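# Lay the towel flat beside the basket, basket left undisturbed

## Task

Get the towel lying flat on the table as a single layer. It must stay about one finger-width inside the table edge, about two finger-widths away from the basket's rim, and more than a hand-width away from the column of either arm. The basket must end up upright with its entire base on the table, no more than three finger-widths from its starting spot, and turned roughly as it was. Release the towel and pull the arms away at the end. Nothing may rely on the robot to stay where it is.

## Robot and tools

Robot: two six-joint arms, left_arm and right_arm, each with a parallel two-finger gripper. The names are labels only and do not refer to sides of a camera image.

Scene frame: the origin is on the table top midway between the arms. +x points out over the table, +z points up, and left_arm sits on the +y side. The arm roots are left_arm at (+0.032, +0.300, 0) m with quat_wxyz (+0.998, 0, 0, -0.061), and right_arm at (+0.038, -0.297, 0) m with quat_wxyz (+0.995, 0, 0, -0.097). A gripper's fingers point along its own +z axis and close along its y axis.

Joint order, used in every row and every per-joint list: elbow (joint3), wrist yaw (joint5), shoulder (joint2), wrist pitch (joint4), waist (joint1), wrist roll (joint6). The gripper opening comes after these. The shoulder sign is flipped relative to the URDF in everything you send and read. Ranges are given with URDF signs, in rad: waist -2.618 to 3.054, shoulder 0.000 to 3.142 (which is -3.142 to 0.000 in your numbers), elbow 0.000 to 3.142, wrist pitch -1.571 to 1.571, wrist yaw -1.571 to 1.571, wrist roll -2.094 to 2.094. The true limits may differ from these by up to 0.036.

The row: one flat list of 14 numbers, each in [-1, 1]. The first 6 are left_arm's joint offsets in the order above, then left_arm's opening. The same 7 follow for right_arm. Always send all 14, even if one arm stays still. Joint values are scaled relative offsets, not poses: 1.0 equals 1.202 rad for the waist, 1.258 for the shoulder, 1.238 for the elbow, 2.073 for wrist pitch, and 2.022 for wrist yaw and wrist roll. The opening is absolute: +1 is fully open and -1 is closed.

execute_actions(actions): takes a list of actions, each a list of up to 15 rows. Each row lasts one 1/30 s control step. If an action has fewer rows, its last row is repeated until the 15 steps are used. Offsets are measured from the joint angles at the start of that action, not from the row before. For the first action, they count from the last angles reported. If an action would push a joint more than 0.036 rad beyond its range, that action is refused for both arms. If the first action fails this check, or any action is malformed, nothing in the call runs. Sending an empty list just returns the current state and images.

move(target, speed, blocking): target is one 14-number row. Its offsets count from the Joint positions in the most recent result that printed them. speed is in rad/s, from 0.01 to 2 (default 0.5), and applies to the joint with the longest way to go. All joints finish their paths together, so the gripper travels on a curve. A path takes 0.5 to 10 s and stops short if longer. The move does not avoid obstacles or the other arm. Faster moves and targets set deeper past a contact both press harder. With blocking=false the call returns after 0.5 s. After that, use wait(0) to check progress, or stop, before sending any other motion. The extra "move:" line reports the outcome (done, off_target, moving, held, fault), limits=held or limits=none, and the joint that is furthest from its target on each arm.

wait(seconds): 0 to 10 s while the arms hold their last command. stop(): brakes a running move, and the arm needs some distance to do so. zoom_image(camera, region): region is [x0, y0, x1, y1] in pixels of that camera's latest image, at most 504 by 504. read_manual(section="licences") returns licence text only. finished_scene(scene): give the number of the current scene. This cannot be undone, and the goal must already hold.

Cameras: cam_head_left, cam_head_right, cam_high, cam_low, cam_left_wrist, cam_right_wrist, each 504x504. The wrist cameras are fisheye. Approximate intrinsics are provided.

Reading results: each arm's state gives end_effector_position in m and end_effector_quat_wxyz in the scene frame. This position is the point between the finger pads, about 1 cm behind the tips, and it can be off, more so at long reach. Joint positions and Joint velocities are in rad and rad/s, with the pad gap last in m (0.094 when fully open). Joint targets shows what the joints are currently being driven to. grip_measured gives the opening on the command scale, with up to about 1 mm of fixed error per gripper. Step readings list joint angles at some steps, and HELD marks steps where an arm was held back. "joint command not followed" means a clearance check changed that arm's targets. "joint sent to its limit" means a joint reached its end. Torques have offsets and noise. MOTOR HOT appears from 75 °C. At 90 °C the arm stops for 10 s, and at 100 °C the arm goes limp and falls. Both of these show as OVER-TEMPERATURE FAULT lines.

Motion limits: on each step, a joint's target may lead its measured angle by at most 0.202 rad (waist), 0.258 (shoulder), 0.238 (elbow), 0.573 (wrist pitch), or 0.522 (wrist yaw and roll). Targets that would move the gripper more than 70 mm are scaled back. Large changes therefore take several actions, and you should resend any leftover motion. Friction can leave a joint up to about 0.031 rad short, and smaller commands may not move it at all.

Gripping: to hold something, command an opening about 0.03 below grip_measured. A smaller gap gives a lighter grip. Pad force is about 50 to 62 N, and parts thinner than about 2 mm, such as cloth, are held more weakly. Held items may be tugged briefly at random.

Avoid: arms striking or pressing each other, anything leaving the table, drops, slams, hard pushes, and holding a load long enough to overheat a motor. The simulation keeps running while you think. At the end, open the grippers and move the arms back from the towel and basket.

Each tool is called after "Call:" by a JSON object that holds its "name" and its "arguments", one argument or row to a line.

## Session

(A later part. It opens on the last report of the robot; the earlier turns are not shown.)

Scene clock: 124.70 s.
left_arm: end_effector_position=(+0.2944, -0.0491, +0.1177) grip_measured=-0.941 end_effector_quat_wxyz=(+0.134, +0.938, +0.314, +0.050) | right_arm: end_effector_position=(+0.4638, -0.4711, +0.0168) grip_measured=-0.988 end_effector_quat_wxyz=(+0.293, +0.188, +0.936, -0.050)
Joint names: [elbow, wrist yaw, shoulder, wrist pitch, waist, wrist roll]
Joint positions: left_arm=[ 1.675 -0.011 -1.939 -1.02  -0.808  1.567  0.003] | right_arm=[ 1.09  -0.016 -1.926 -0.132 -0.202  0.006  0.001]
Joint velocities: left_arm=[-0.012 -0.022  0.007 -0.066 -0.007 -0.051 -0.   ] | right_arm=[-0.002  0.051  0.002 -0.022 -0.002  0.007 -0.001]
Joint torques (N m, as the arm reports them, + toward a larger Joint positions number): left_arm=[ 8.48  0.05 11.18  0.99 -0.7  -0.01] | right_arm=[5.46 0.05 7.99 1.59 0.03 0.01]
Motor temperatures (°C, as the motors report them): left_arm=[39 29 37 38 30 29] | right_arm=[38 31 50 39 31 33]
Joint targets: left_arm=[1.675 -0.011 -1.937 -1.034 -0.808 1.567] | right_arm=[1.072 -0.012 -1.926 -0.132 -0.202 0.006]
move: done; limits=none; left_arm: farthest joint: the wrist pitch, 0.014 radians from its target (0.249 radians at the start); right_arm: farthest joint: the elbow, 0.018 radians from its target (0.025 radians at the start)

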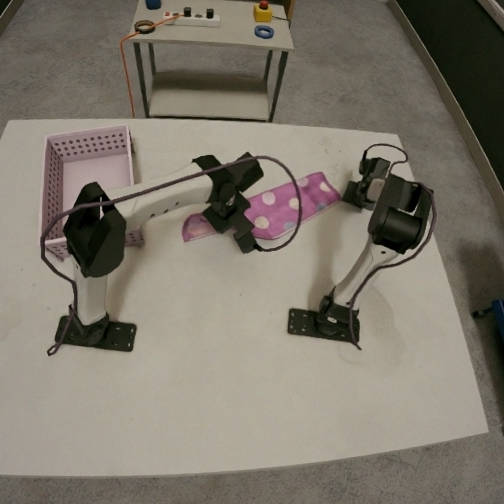

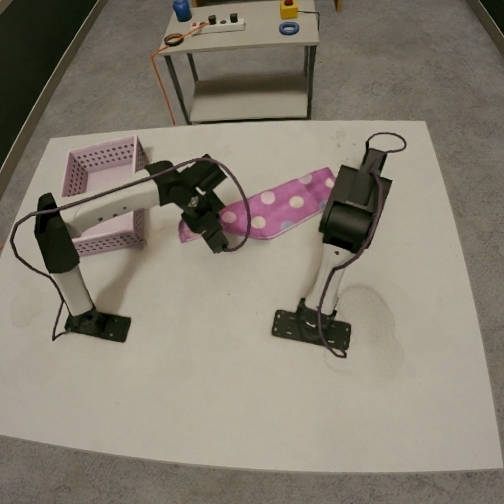

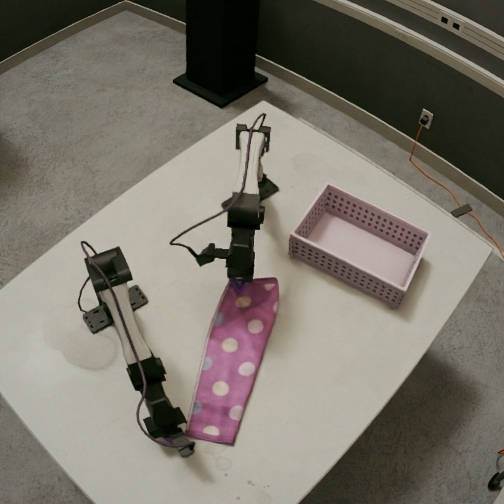

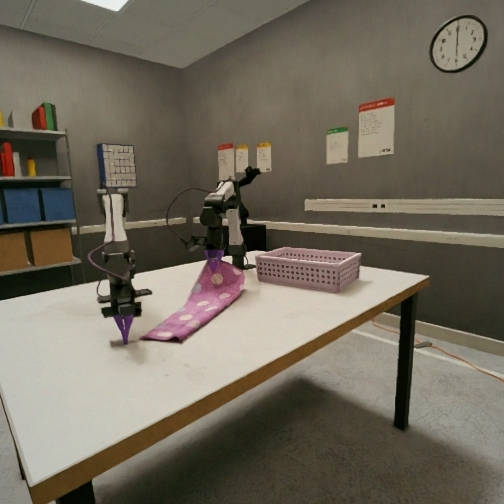

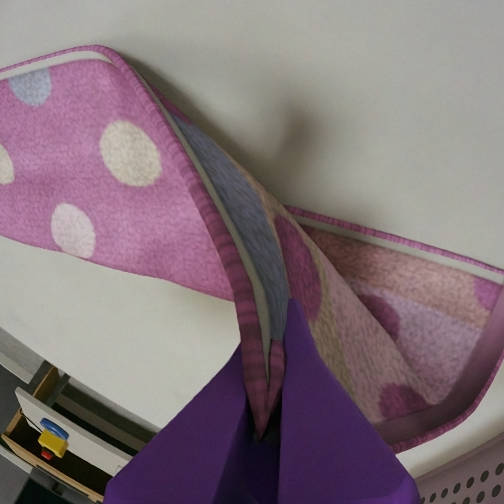

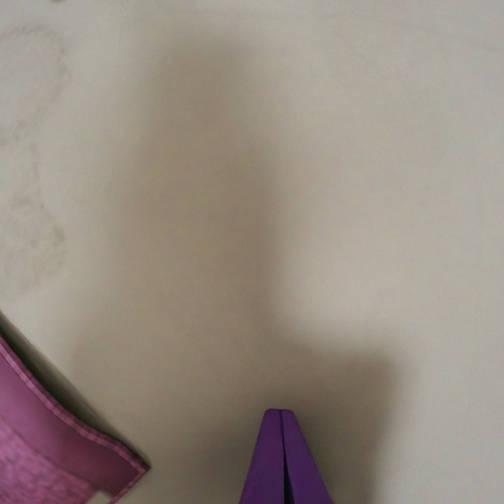

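Call:
{"name": "move", "arguments": {
  "target": [0,0,0,0,0,0,-1, 0.3,0,0,-0.15,0.05,-0.35,0.2],
  "speed": 0.7
}}

Call:
{"name": "move", "arguments": {
  "target": [0,0,0,0,0,0,-1, 0.51,0,-0.326,-0.44,0.09,0,0.2],
  "speed": 0.6
}}

Scene clock: 135.07 s.
left_arm: end_effector_position=(+0.2943, -0.0489, +0.1177) grip_measured=-0.941 end_effector_quat_wxyz=(+0.133, +0.939, +0.314, +0.050) | right_arm: end_effector_position=(+0.5169, -0.4658, +0.1064) grip_measured=+0.198 end_effector_quat_wxyz=(+0.286, -0.167, +0.931, -0.155)
Joint names: [elbow, wrist yaw, shoulder, wrist pitch, waist, wrist roll]
Joint positions: left_arm=[ 1.675 -0.011 -1.939 -1.021 -0.808  1.567  0.003] | right_arm=[ 1.443 -0.016 -1.926 -0.426 -0.152 -0.695  0.056]
Joint velocities: left_arm=[-0.017 -0.051  0.012  0.022 -0.022 -0.007  0.   ] | right_arm=[-0.002  0.037  0.002 -0.066 -0.002 -0.081 -0.   ]
Joint torques (N m, as the arm reports them, + toward a larger Joint positions number): left_arm=[ 8.46  0.05 10.99  1.13 -0.71 -0.01] | right_arm=[ 9.07 -0.04  8.8   1.47  0.71 -0.04]
Motor temperatures (°C, as the motors report them): left_arm=[40 29 39 37 30 29] | right_arm=[39 31 50 40 31 33]
Joint targets: left_arm=[1.675 -0.011 -1.939 -1.020 -0.808 1.567] | right_arm=[1.461 -0.016 -1.926 -0.442 -0.142 -0.702]
move: done; limits=none; left_arm: farthest joint: the wrist pitch, 0.001 radians from its target (0.001 radians at the start); right_arm: farthest joint: the elbow, 0.018 radians from its target (0.372 radians at the start)

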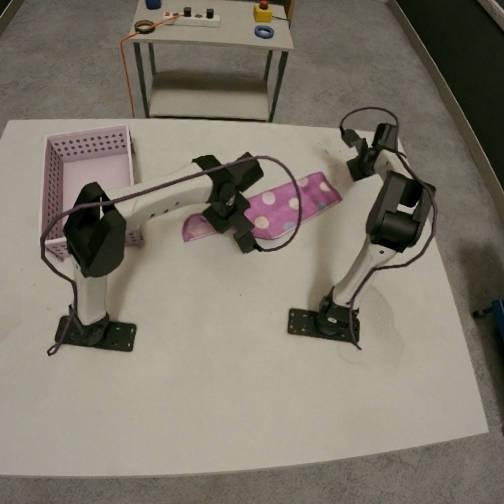

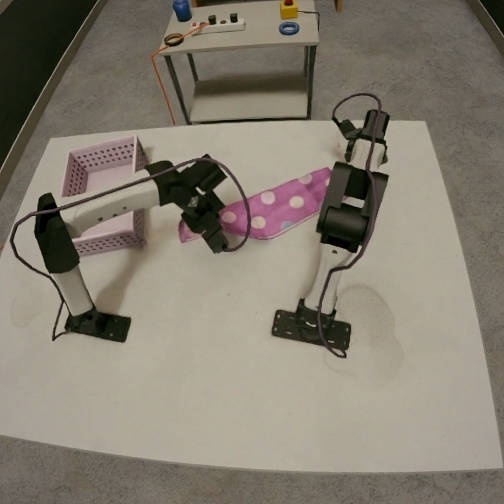

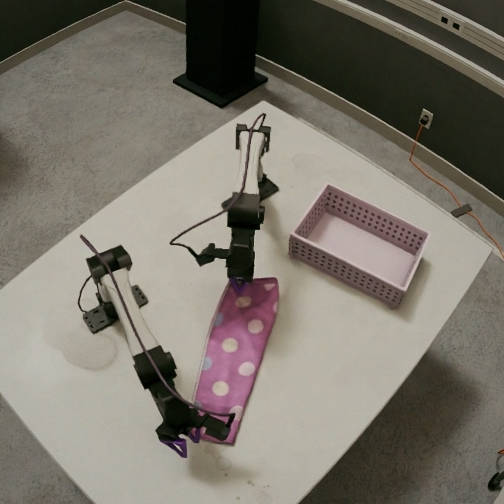

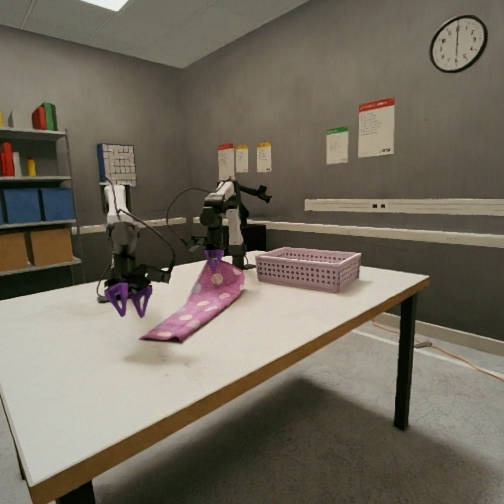

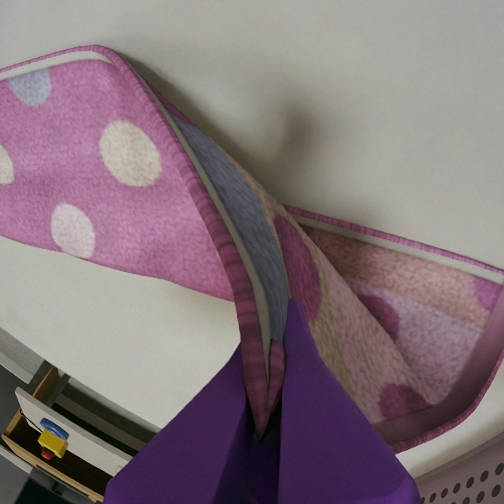

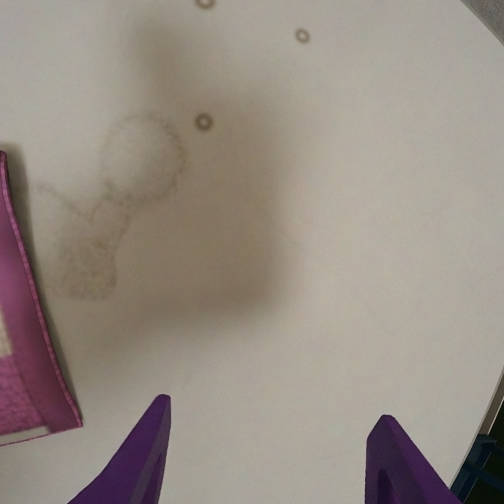

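Scene clock: 137.40 s.
left_arm: end_effector_position=(+0.2943, -0.0489, +0.1177) grip_measured=-0.941 end_effector_quat_wxyz=(+0.133, +0.939, +0.314, +0.050) | right_arm: end_effector_position=(+0.4731, -0.4031, +0.0536) grip_measured=+0.198 end_effector_quat_wxyz=(-0.005, -0.222, +0.975, +0.011)
Joint names: [elbow, wrist yaw, shoulder, wrist pitch, waist, wrist roll]
Joint positions: left_arm=[ 1.675 -0.011 -1.939 -1.021 -0.808  1.567  0.003] | right_arm=[ 2.053 -0.016 -2.321 -1.321 -0.053 -0.695  0.056]
Joint velocities: left_arm=[ 0.002 -0.037  0.012  0.051  0.002 -0.051 -0.   ] | right_arm=[-0.012  0.037 -0.027  0.037  0.012 -0.007 -0.   ]
Joint torques (N m, as the arm reports them, + toward a larger Joint positions number): left_arm=[ 8.46  0.05 10.99  1.13 -0.69 -0.01] | right_arm=[ 8.32 -0.06  9.72  0.05  0.65  0.  ]
Motor temperatures (°C, as the motors report them): left_arm=[40 29 40 37 30 29] | right_arm=[39 31 50 39 31 33]
Joint targets: left_arm=[1.675 -0.011 -1.939 -1.021 -0.808 1.567] | right_arm=[2.075 -0.016 -2.336 -1.339 -0.044 -0.695]
move: off_target (right_arm); limits=none; left_arm: farthest joint: the waist, 0.000 radians from its target (0.000 radians at the start); right_arm: farthest joint: the elbow, 0.021 radians from its target (0.631 radians at the start)

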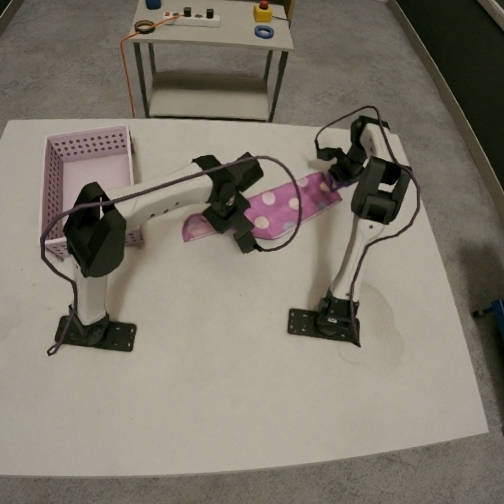

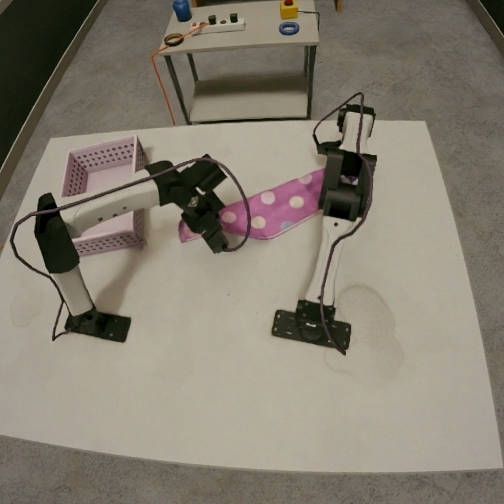

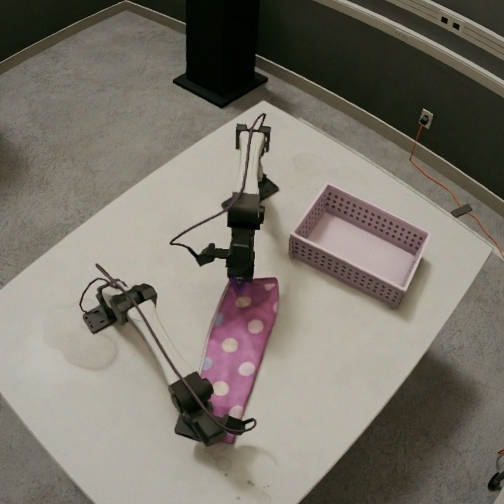

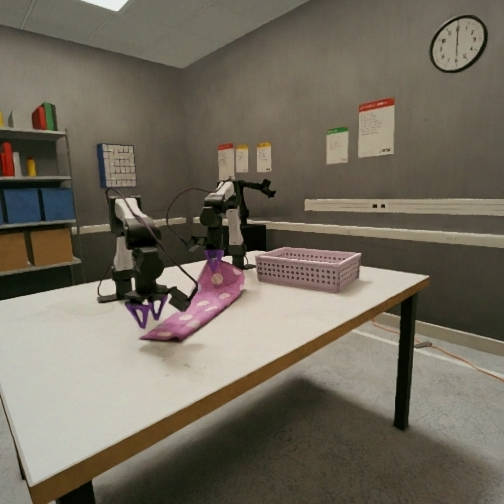

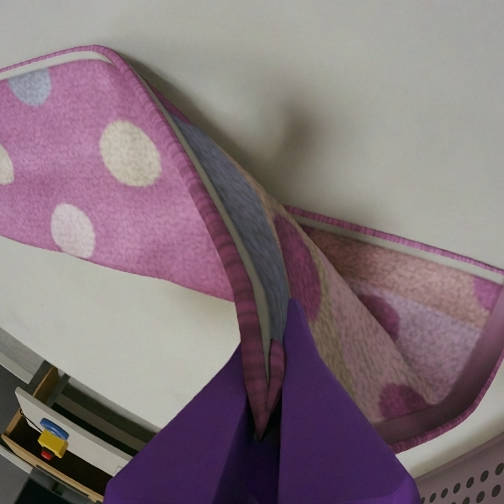

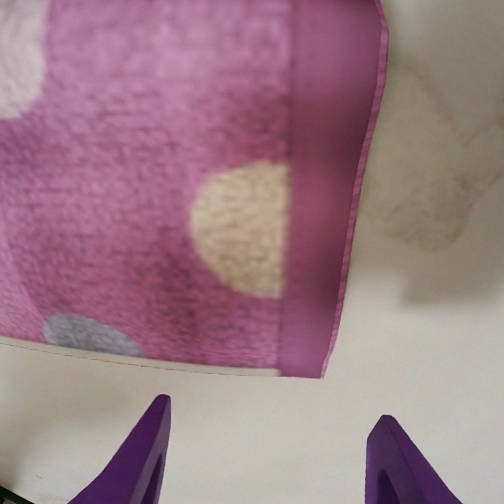

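Call:
{"name": "move", "arguments": {
  "target": [0,0,0,0,0,0,-1, 0.015,0,-0.052,0.025,0.045,0,0.2],
  "speed": 0.15
}}

Scene clock: 141.80 s.
left_arm: end_effector_position=(+0.2943, -0.0489, +0.1177) grip_measured=-0.941 end_effector_quat_wxyz=(+0.133, +0.939, +0.314, +0.050) | right_arm: end_effector_position=(+0.4818, -0.3829, +0.0291) grip_measured=+0.198 end_effector_quat_wxyz=(-0.015, -0.245, +0.969, +0.016)
Joint names: [elbow, wrist yaw, shoulder, wrist pitch, waist, wrist roll]
Joint positions: left_arm=[ 1.675 -0.011 -1.939 -1.021 -0.808  1.567  0.003] | right_arm=[ 2.053 -0.016 -2.378 -1.287 -0.005 -0.695  0.056]
Joint velocities: left_arm=[ 0.017  0.11  -0.002 -0.022  0.012 -0.037 -0.001] | right_arm=[-0.017 -0.022  0.012  0.007 -0.002 -0.022 -0.   ]
Joint torques (N m, as the arm reports them, + toward a larger Joint positions number): left_arm=[ 8.45  0.05 10.99  1.12 -0.69 -0.01] | right_arm=[ 8.07 -0.07 10.39  0.41  0.48  0.  ]
Motor temperatures (°C, as the motors report them): left_arm=[40 29 41 37 30 29] | right_arm=[39 31 50 38 31 33]
Joint targets: left_arm=[1.675 -0.011 -1.939 -1.021 -0.808 1.567] | right_arm=[2.072 -0.016 -2.387 -1.269 0.001 -0.695]
move: done; limits=none; left_arm: farthest joint: the waist, 0.000 radians from its target (0.000 radians at the start); right_arm: farthest joint: the elbow, 0.019 radians from its target (0.019 radians at the start)

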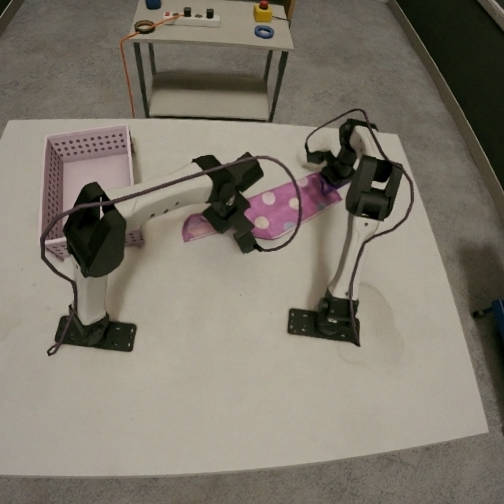

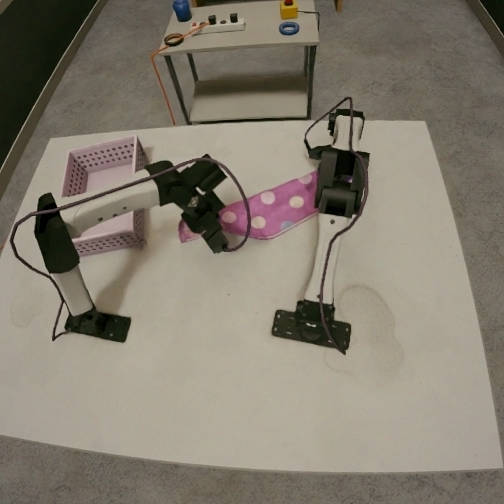

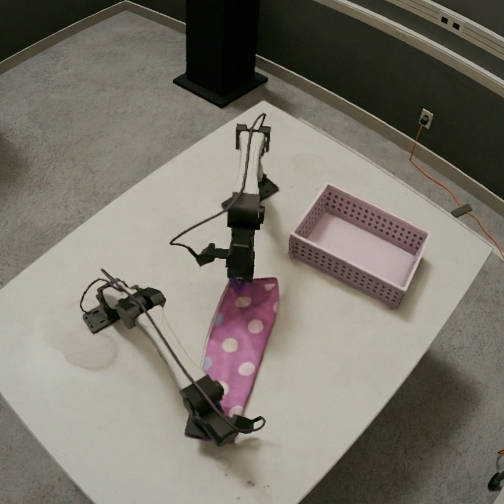

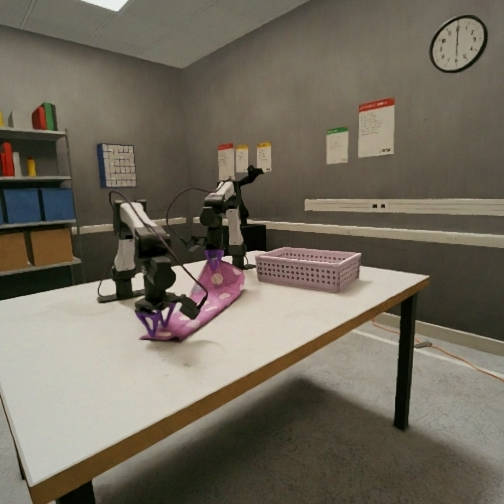

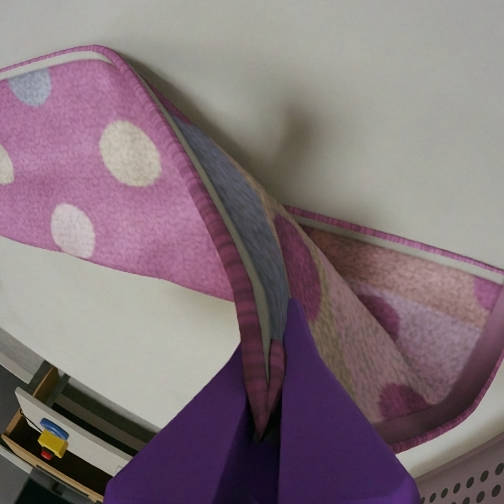

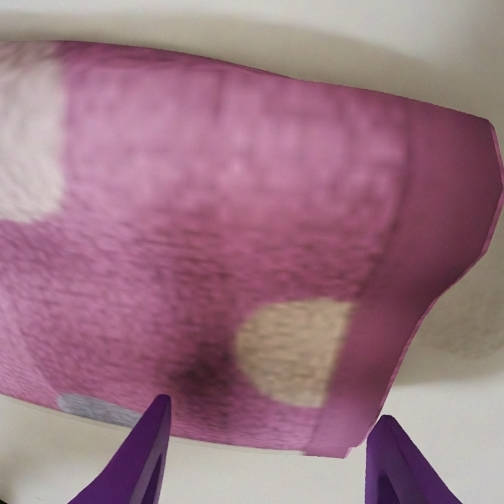

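Call:
{"name": "move", "arguments": {
  "target": [0,0,0,0,0,0,-1, 0.0,0,-0.035,0,0,0,0.2],
  "speed": 0.1
}}

Call:
{"name": "move", "arguments": {
  "target": [0,0,0,0,0,0,-1, 0.0,0,-0.03,0,0,0,-1],
  "speed": 0.1
}}

Scene clock: 147.43 s.
left_arm: end_effector_position=(+0.2943, -0.0489, +0.1177) grip_measured=-0.941 end_effector_quat_wxyz=(+0.133, +0.939, +0.314, +0.050) | right_arm: end_effector_position=(+0.4797, -0.3825, +0.0185) grip_measured=+0.198 end_effector_quat_wxyz=(-0.026, -0.245, +0.969, +0.021)
Joint names: [elbow, wrist yaw, shoulder, wrist pitch, waist, wrist roll]
Joint positions: left_arm=[ 1.675 -0.011 -1.939 -1.021 -0.808  1.567  0.003] | right_arm=[ 2.053 -0.016 -2.402 -1.287 -0.005 -0.695  0.056]
Joint velocities: left_arm=[-0.007 -0.037 -0.012  0.051 -0.007 -0.007  0.   ] | right_arm=[-0.012 -0.022  0.002 -0.037  0.007  0.037  0.   ]
Joint torques (N m, as the arm reports them, + toward a larger Joint positions number): left_arm=[ 8.45  0.05 10.99  1.12 -0.71 -0.01] | right_arm=[ 6.48 -0.07  9.76  0.16  0.07  0.  ]
Motor temperatures (°C, as the motors report them): left_arm=[40 29 42 37 30 29] | right_arm=[40 31 51 38 31 33]
Joint targets: left_arm=[1.675 -0.011 -1.939 -1.021 -0.808 1.567] | right_arm=[2.053 -0.016 -2.422 -1.287 -0.005 -0.695]
move: done; limits=none; left_arm: farthest joint: the waist, 0.000 radians from its target (0.000 radians at the start); right_arm: farthest joint: the shoulder, 0.020 radians from its target (0.044 radians at the start)

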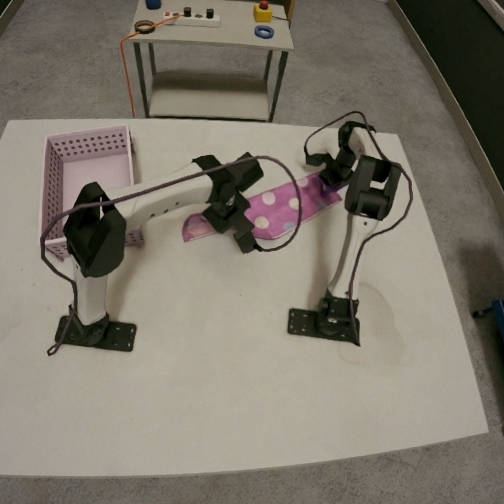

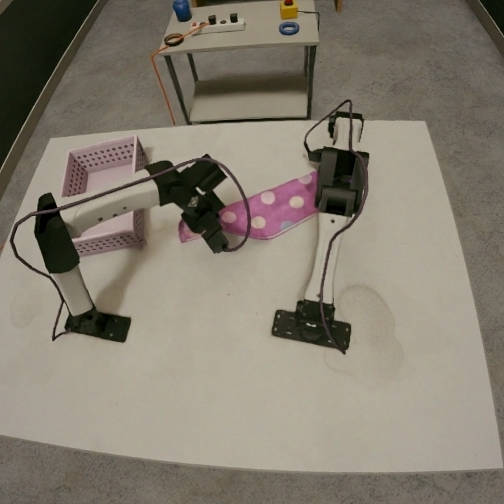

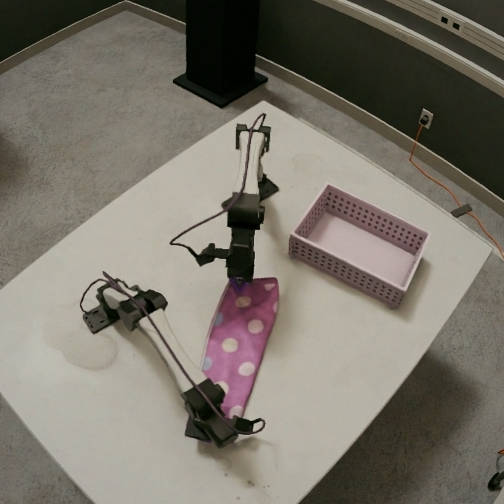

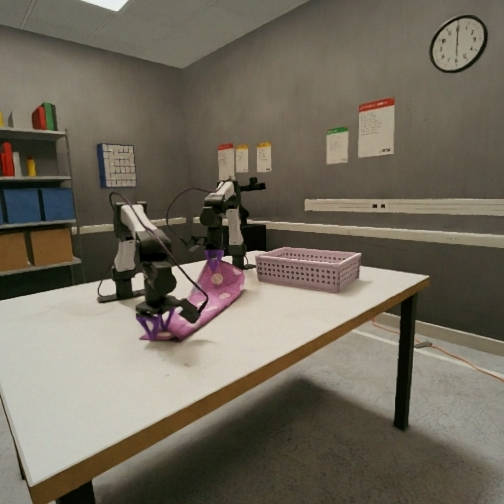

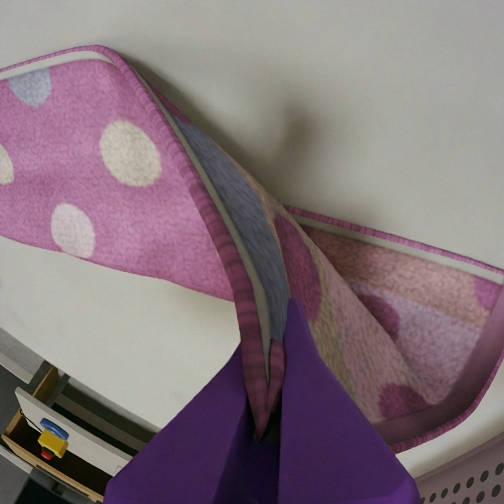

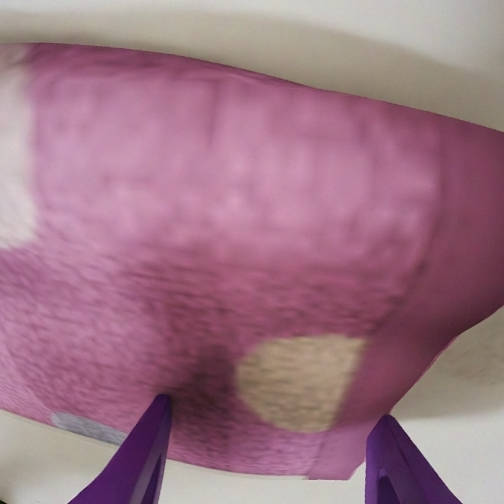

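Scene clock: 148.13 s.
left_arm: end_effector_position=(+0.2943, -0.0489, +0.1177) grip_measured=-0.941 end_effector_quat_wxyz=(+0.133, +0.939, +0.314, +0.050) | right_arm: end_effector_position=(+0.4796, -0.3824, +0.0219) grip_measured=-0.889 end_effector_quat_wxyz=(-0.024, -0.245, +0.969, +0.022)
Joint names: [elbow, wrist yaw, shoulder, wrist pitch, waist, wrist roll]
Joint positions: left_arm=[ 1.675 -0.011 -1.939 -1.021 -0.808  1.567  0.003] | right_arm=[ 2.056 -0.019 -2.396 -1.293 -0.006 -0.695  0.005]
Joint velocities: left_arm=[-0.002  0.022  0.022 -0.066 -0.007  0.007 -0.   ] | right_arm=[-0.002  0.051 -0.002 -0.007 -0.017  0.022 -0.001]
Joint torques (N m, as the arm reports them, + toward a larger Joint positions number): left_arm=[ 8.45  0.05 10.99  1.12 -0.7  -0.01] | right_arm=[ 6.36 -0.02  8.2   0.24  0.08 -0.01]
Motor temperatures (°C, as the motors report them): left_arm=[40 29 42 37 30 29] | right_arm=[40 31 51 38 31 33]
Joint targets: left_arm=[1.675 -0.011 -1.939 -1.021 -0.808 1.567] | right_arm=[2.053 -0.016 -2.440 -1.287 -0.005 -0.695]
move: off_target (right_arm); limits=none; left_arm: farthest joint: the waist, 0.000 radians from its target (0.000 radians at the start); right_arm: farthest joint: the shoulder, 0.043 radians from its target (0.037 radians at the start)

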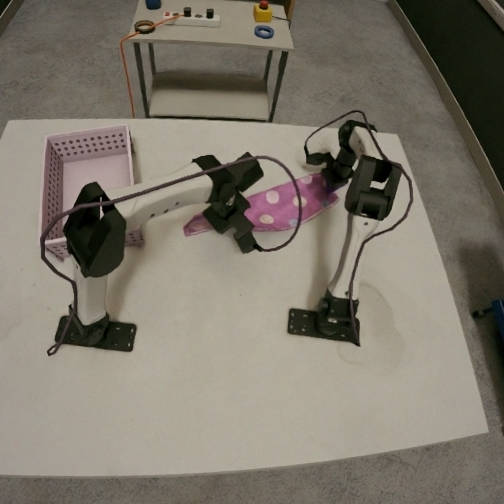

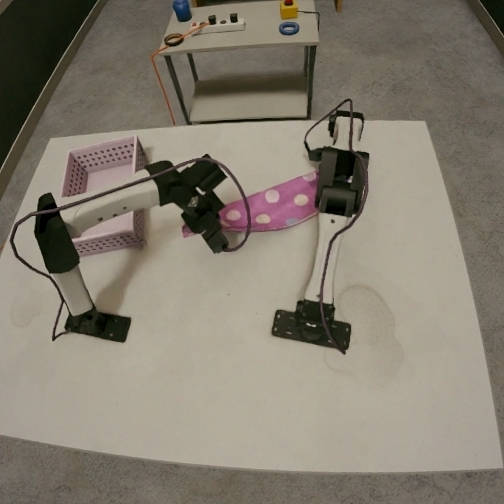

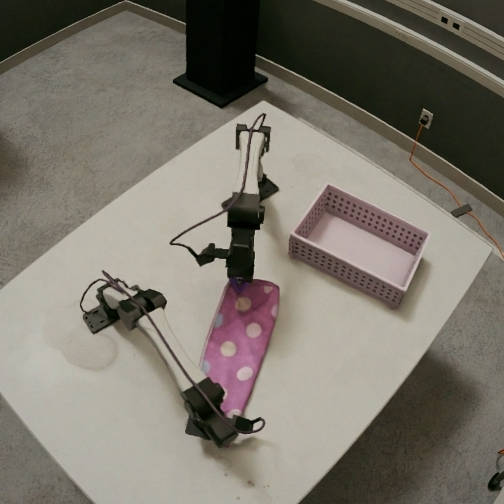

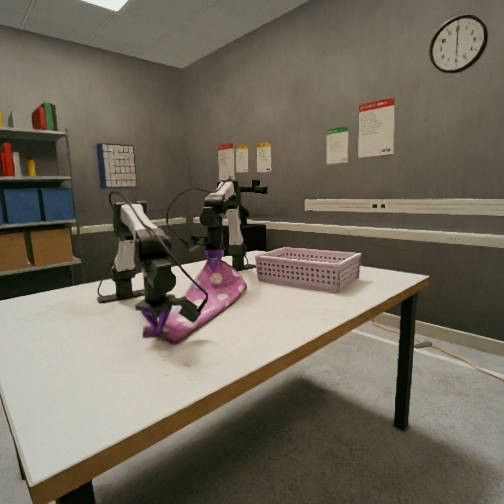

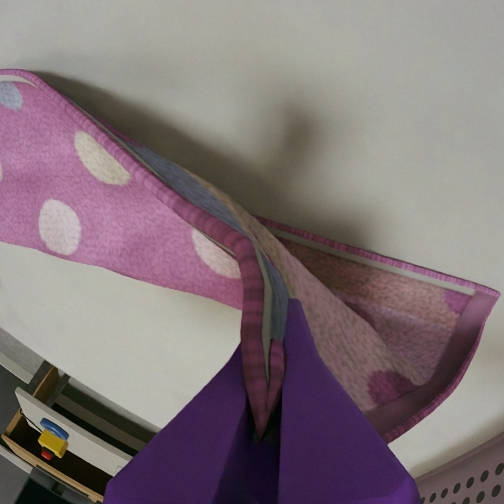

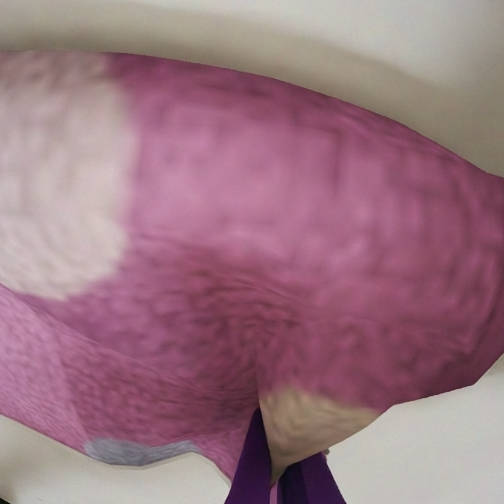

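Call:
{"name": "move", "arguments": {
  "target": [0,0,0,0,0,0,-1, 0.0,0,0,0,0,0,0.2]
}}

Call:
{"name": "move", "arguments": {
  "target": [0,0,0,0,0,0,-1, 0.0,0,0.1,-0.03,-0.04,0,0.2],
  "speed": 0.2
}}

Call:
{"name": "move", "arguments": {
  "target": [0,0,0,0,0,0,-1, -0.12,0,0,0.055,0,0,0.2],
  "speed": 0.2
}}

Scene clock: 156.87 s.
left_arm: end_effector_position=(+0.2943, -0.0489, +0.1177) grip_measured=-0.941 end_effector_quat_wxyz=(+0.133, +0.939, +0.314, +0.050) | right_arm: end_effector_position=(+0.4796, -0.3824, +0.0219) grip_measured=+0.198 end_effector_quat_wxyz=(-0.024, -0.245, +0.969, +0.022)
Joint names: [elbow, wrist yaw, shoulder, wrist pitch, waist, wrist roll]
Joint positions: left_arm=[ 1.675 -0.011 -1.939 -1.021 -0.808  1.567  0.003] | right_arm=[ 2.056 -0.019 -2.396 -1.293 -0.006 -0.695  0.056]
Joint velocities: left_arm=[-0.002  0.037  0.007  0.051 -0.007 -0.037 -0.   ] | right_arm=[-0.022 -0.037 -0.002 -0.022 -0.002  0.007 -0.001]
Joint torques (N m, as the arm reports them, + toward a larger Joint positions number): left_arm=[ 8.47  0.05 10.98  1.12 -0.7   0.  ] | right_arm=[ 6.52 -0.06 11.03  0.17  0.05 -0.01]
Motor temperatures (°C, as the motors report them): left_arm=[40 29 43 36 30 29] | right_arm=[40 31 51 37 31 33]
Joint targets: left_arm=[1.675 -0.011 -1.939 -1.021 -0.808 1.567] | right_arm=[2.056 -0.019 -2.396 -1.293 -0.006 -0.695]
move: done; limits=none; left_arm: farthest joint: the waist, 0.000 radians from its target (0.000 radians at the start); right_arm: farthest joint: the waist, 0.000 radians from its target (0.000 radians at the start)

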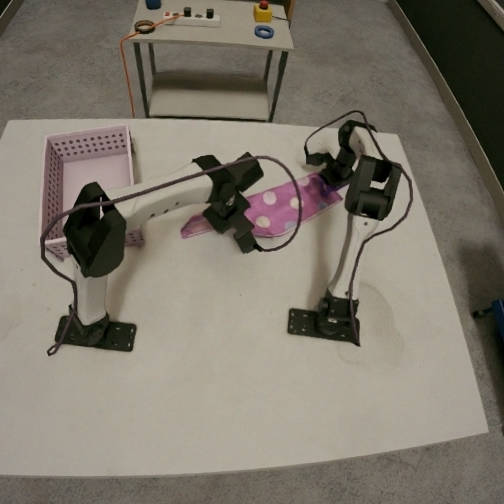

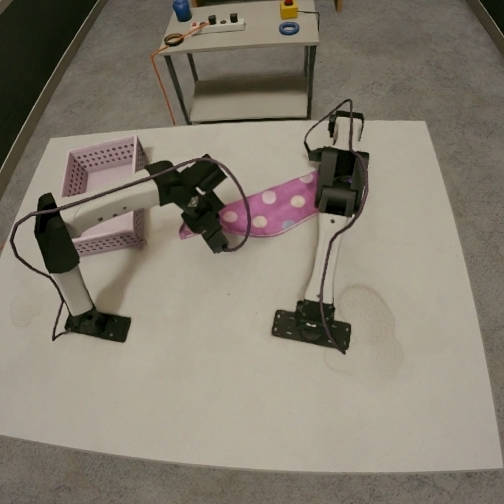

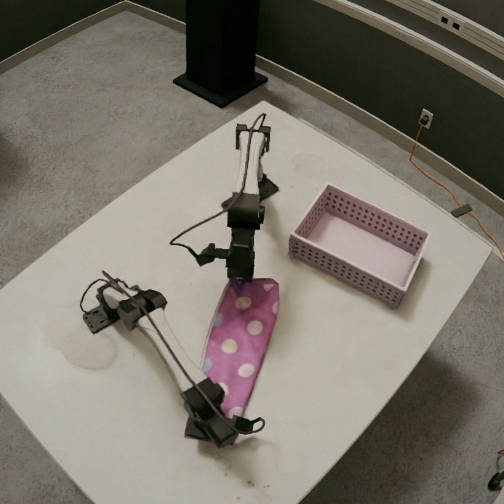

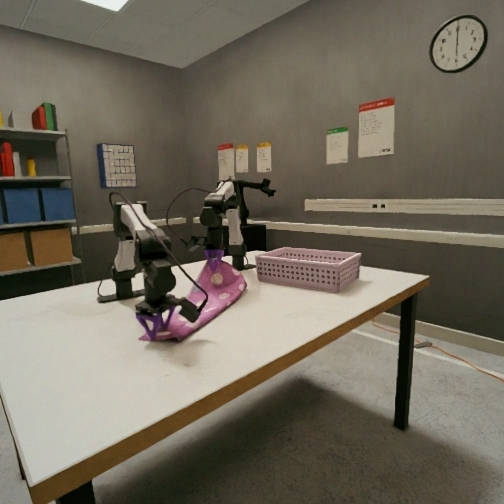

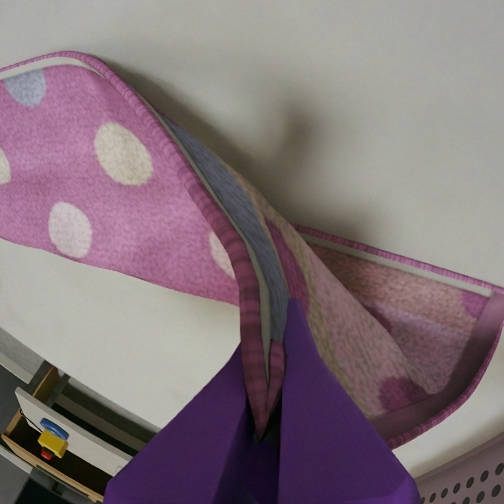

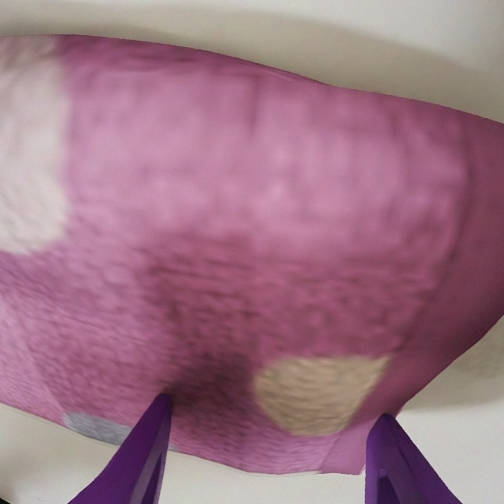

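Scene clock: 158.00 s.
left_arm: end_effector_position=(+0.2943, -0.0489, +0.1177) grip_measured=-0.941 end_effector_quat_wxyz=(+0.133, +0.939, +0.314, +0.050) | right_arm: end_effector_position=(+0.4726, -0.3985, +0.0688) grip_measured=+0.198 end_effector_quat_wxyz=(+0.005, -0.226, +0.974, +0.008)
Joint names: [elbow, wrist yaw, shoulder, wrist pitch, waist, wrist roll]
Joint positions: left_arm=[ 1.675 -0.011 -1.939 -1.021 -0.808  1.567  0.003] | right_arm=[ 2.056 -0.019 -2.288 -1.337 -0.044 -0.695  0.056]
Joint velocities: left_arm=[ 0.007  0.037  0.012 -0.007 -0.002  0.007 -0.001] | right_arm=[ 0.002 -0.095 -0.007 -0.007 -0.012 -0.007 -0.   ]
Joint torques (N m, as the arm reports them, + toward a larger Joint positions number): left_arm=[ 8.46  0.05 10.99  1.12 -0.7  -0.01] | right_arm=[ 6.73 -0.06 11.61  0.12 -0.62  0.  ]
Motor temperatures (°C, as the motors report them): left_arm=[40 29 44 36 30 29] | right_arm=[40 31 52 37 31 33]
Joint targets: left_arm=[1.675 -0.011 -1.939 -1.021 -0.808 1.567] | right_arm=[2.056 -0.019 -2.270 -1.355 -0.054 -0.695]
move: done; limits=none; left_arm: farthest joint: the waist, 0.000 radians from its target (0.000 radians at the start); right_arm: farthest joint: the wrist pitch, 0.018 radians from its target (0.062 radians at the start)

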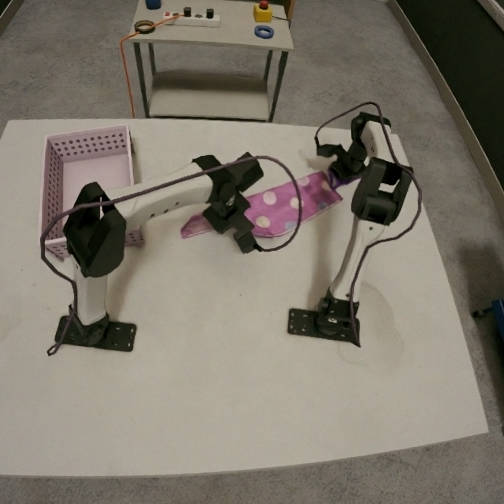

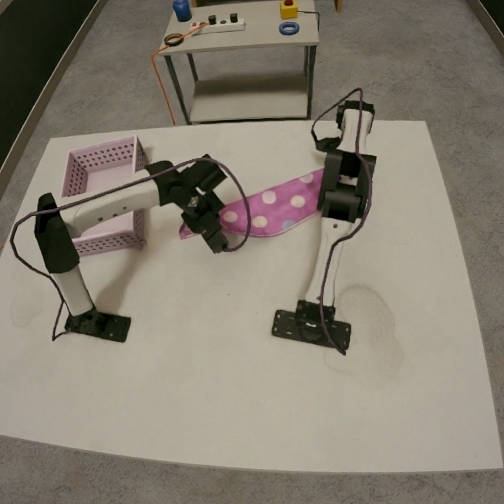

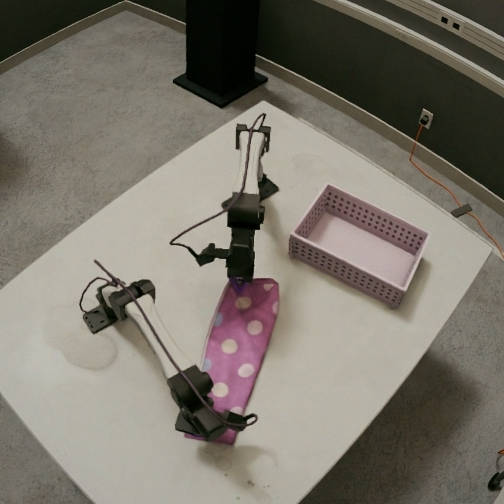

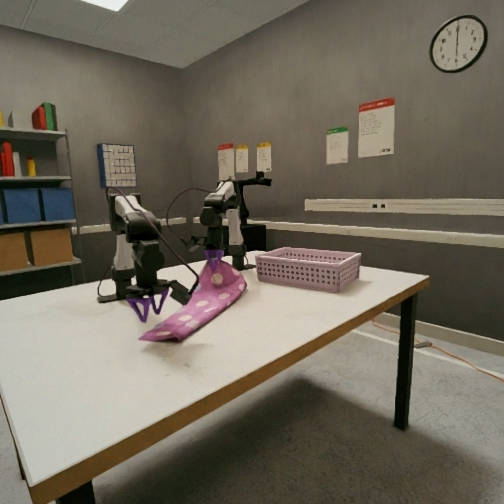

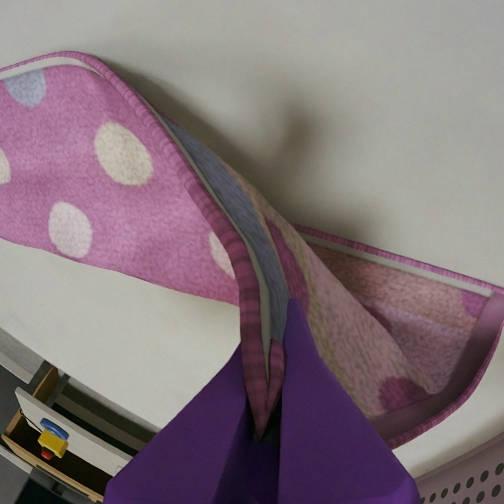

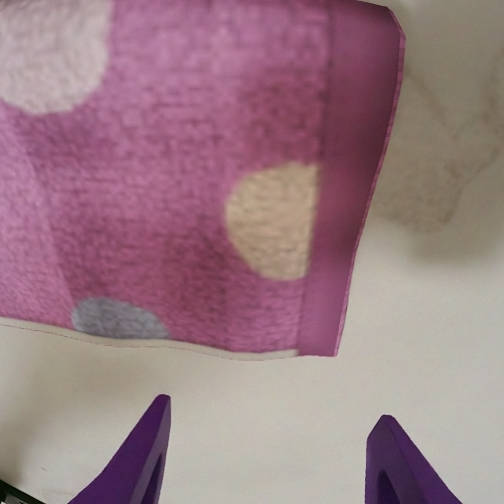

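Scene clock: 159.33 s.
left_arm: end_effector_position=(+0.2943, -0.0489, +0.1177) grip_measured=-0.941 end_effector_quat_wxyz=(+0.133, +0.939, +0.314, +0.050) | right_arm: end_effector_position=(+0.4620, -0.3959, +0.0357) grip_measured=+0.198 end_effector_quat_wxyz=(-0.011, -0.226, +0.974, +0.016)
Joint names: [elbow, wrist yaw, shoulder, wrist pitch, waist, wrist roll]
Joint positions: left_arm=[ 1.675 -0.011 -1.939 -1.021 -0.808  1.567  0.003] | right_arm=[ 1.924 -0.019 -2.288 -1.241 -0.044 -0.695  0.056]
Joint velocities: left_arm=[ 0.007  0.066 -0.012  0.022  0.002  0.022 -0.   ] | right_arm=[ 0.012  0.007  0.012  0.007 -0.002  0.037 -0.001]
Joint torques (N m, as the arm reports them, + toward a larger Joint positions number): left_arm=[ 8.45  0.05 11.    1.12 -0.71 -0.01] | right_arm=[ 5.35 -0.06 10.45  0.42  0.02 -0.01]
Motor temperatures (°C, as the motors report them): left_arm=[40 29 44 36 30 29] | right_arm=[40 31 52 37 31 33]
Joint targets: left_arm=[1.675 -0.011 -1.939 -1.021 -0.808 1.567] | right_arm=[1.907 -0.019 -2.288 -1.223 -0.044 -0.695]
move: done; limits=none; left_arm: farthest joint: the waist, 0.000 radians from its target (0.000 radians at the start); right_arm: farthest joint: the wrist pitch, 0.018 radians from its target (0.114 radians at the start)

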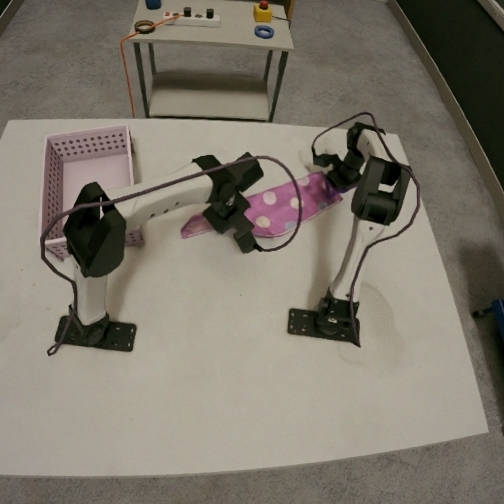

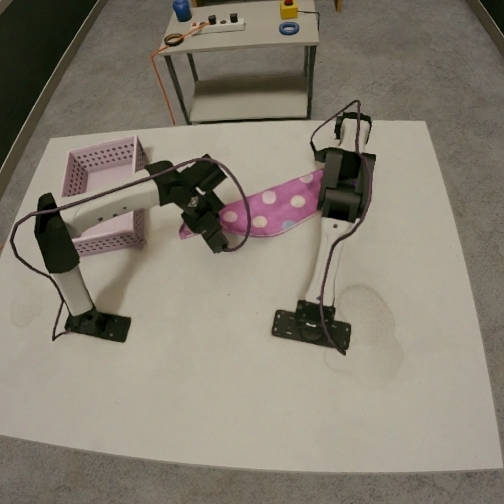

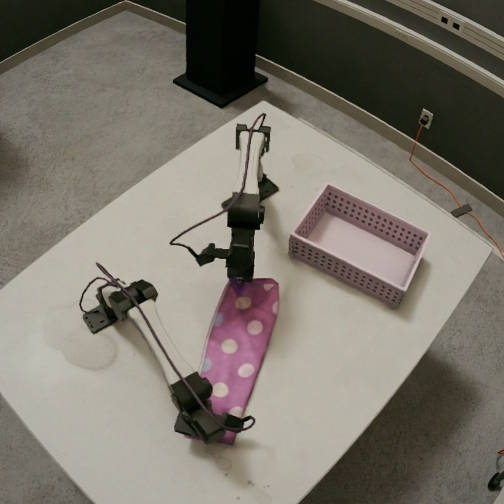

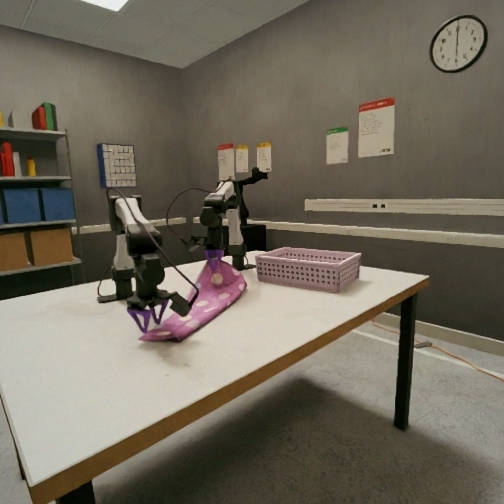

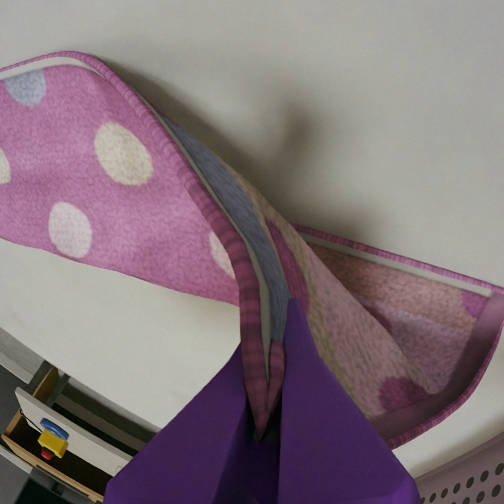

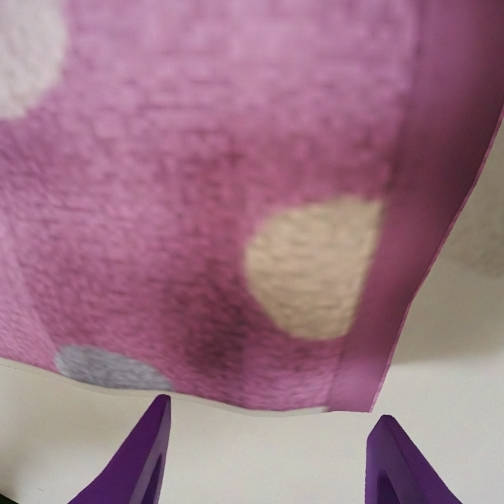

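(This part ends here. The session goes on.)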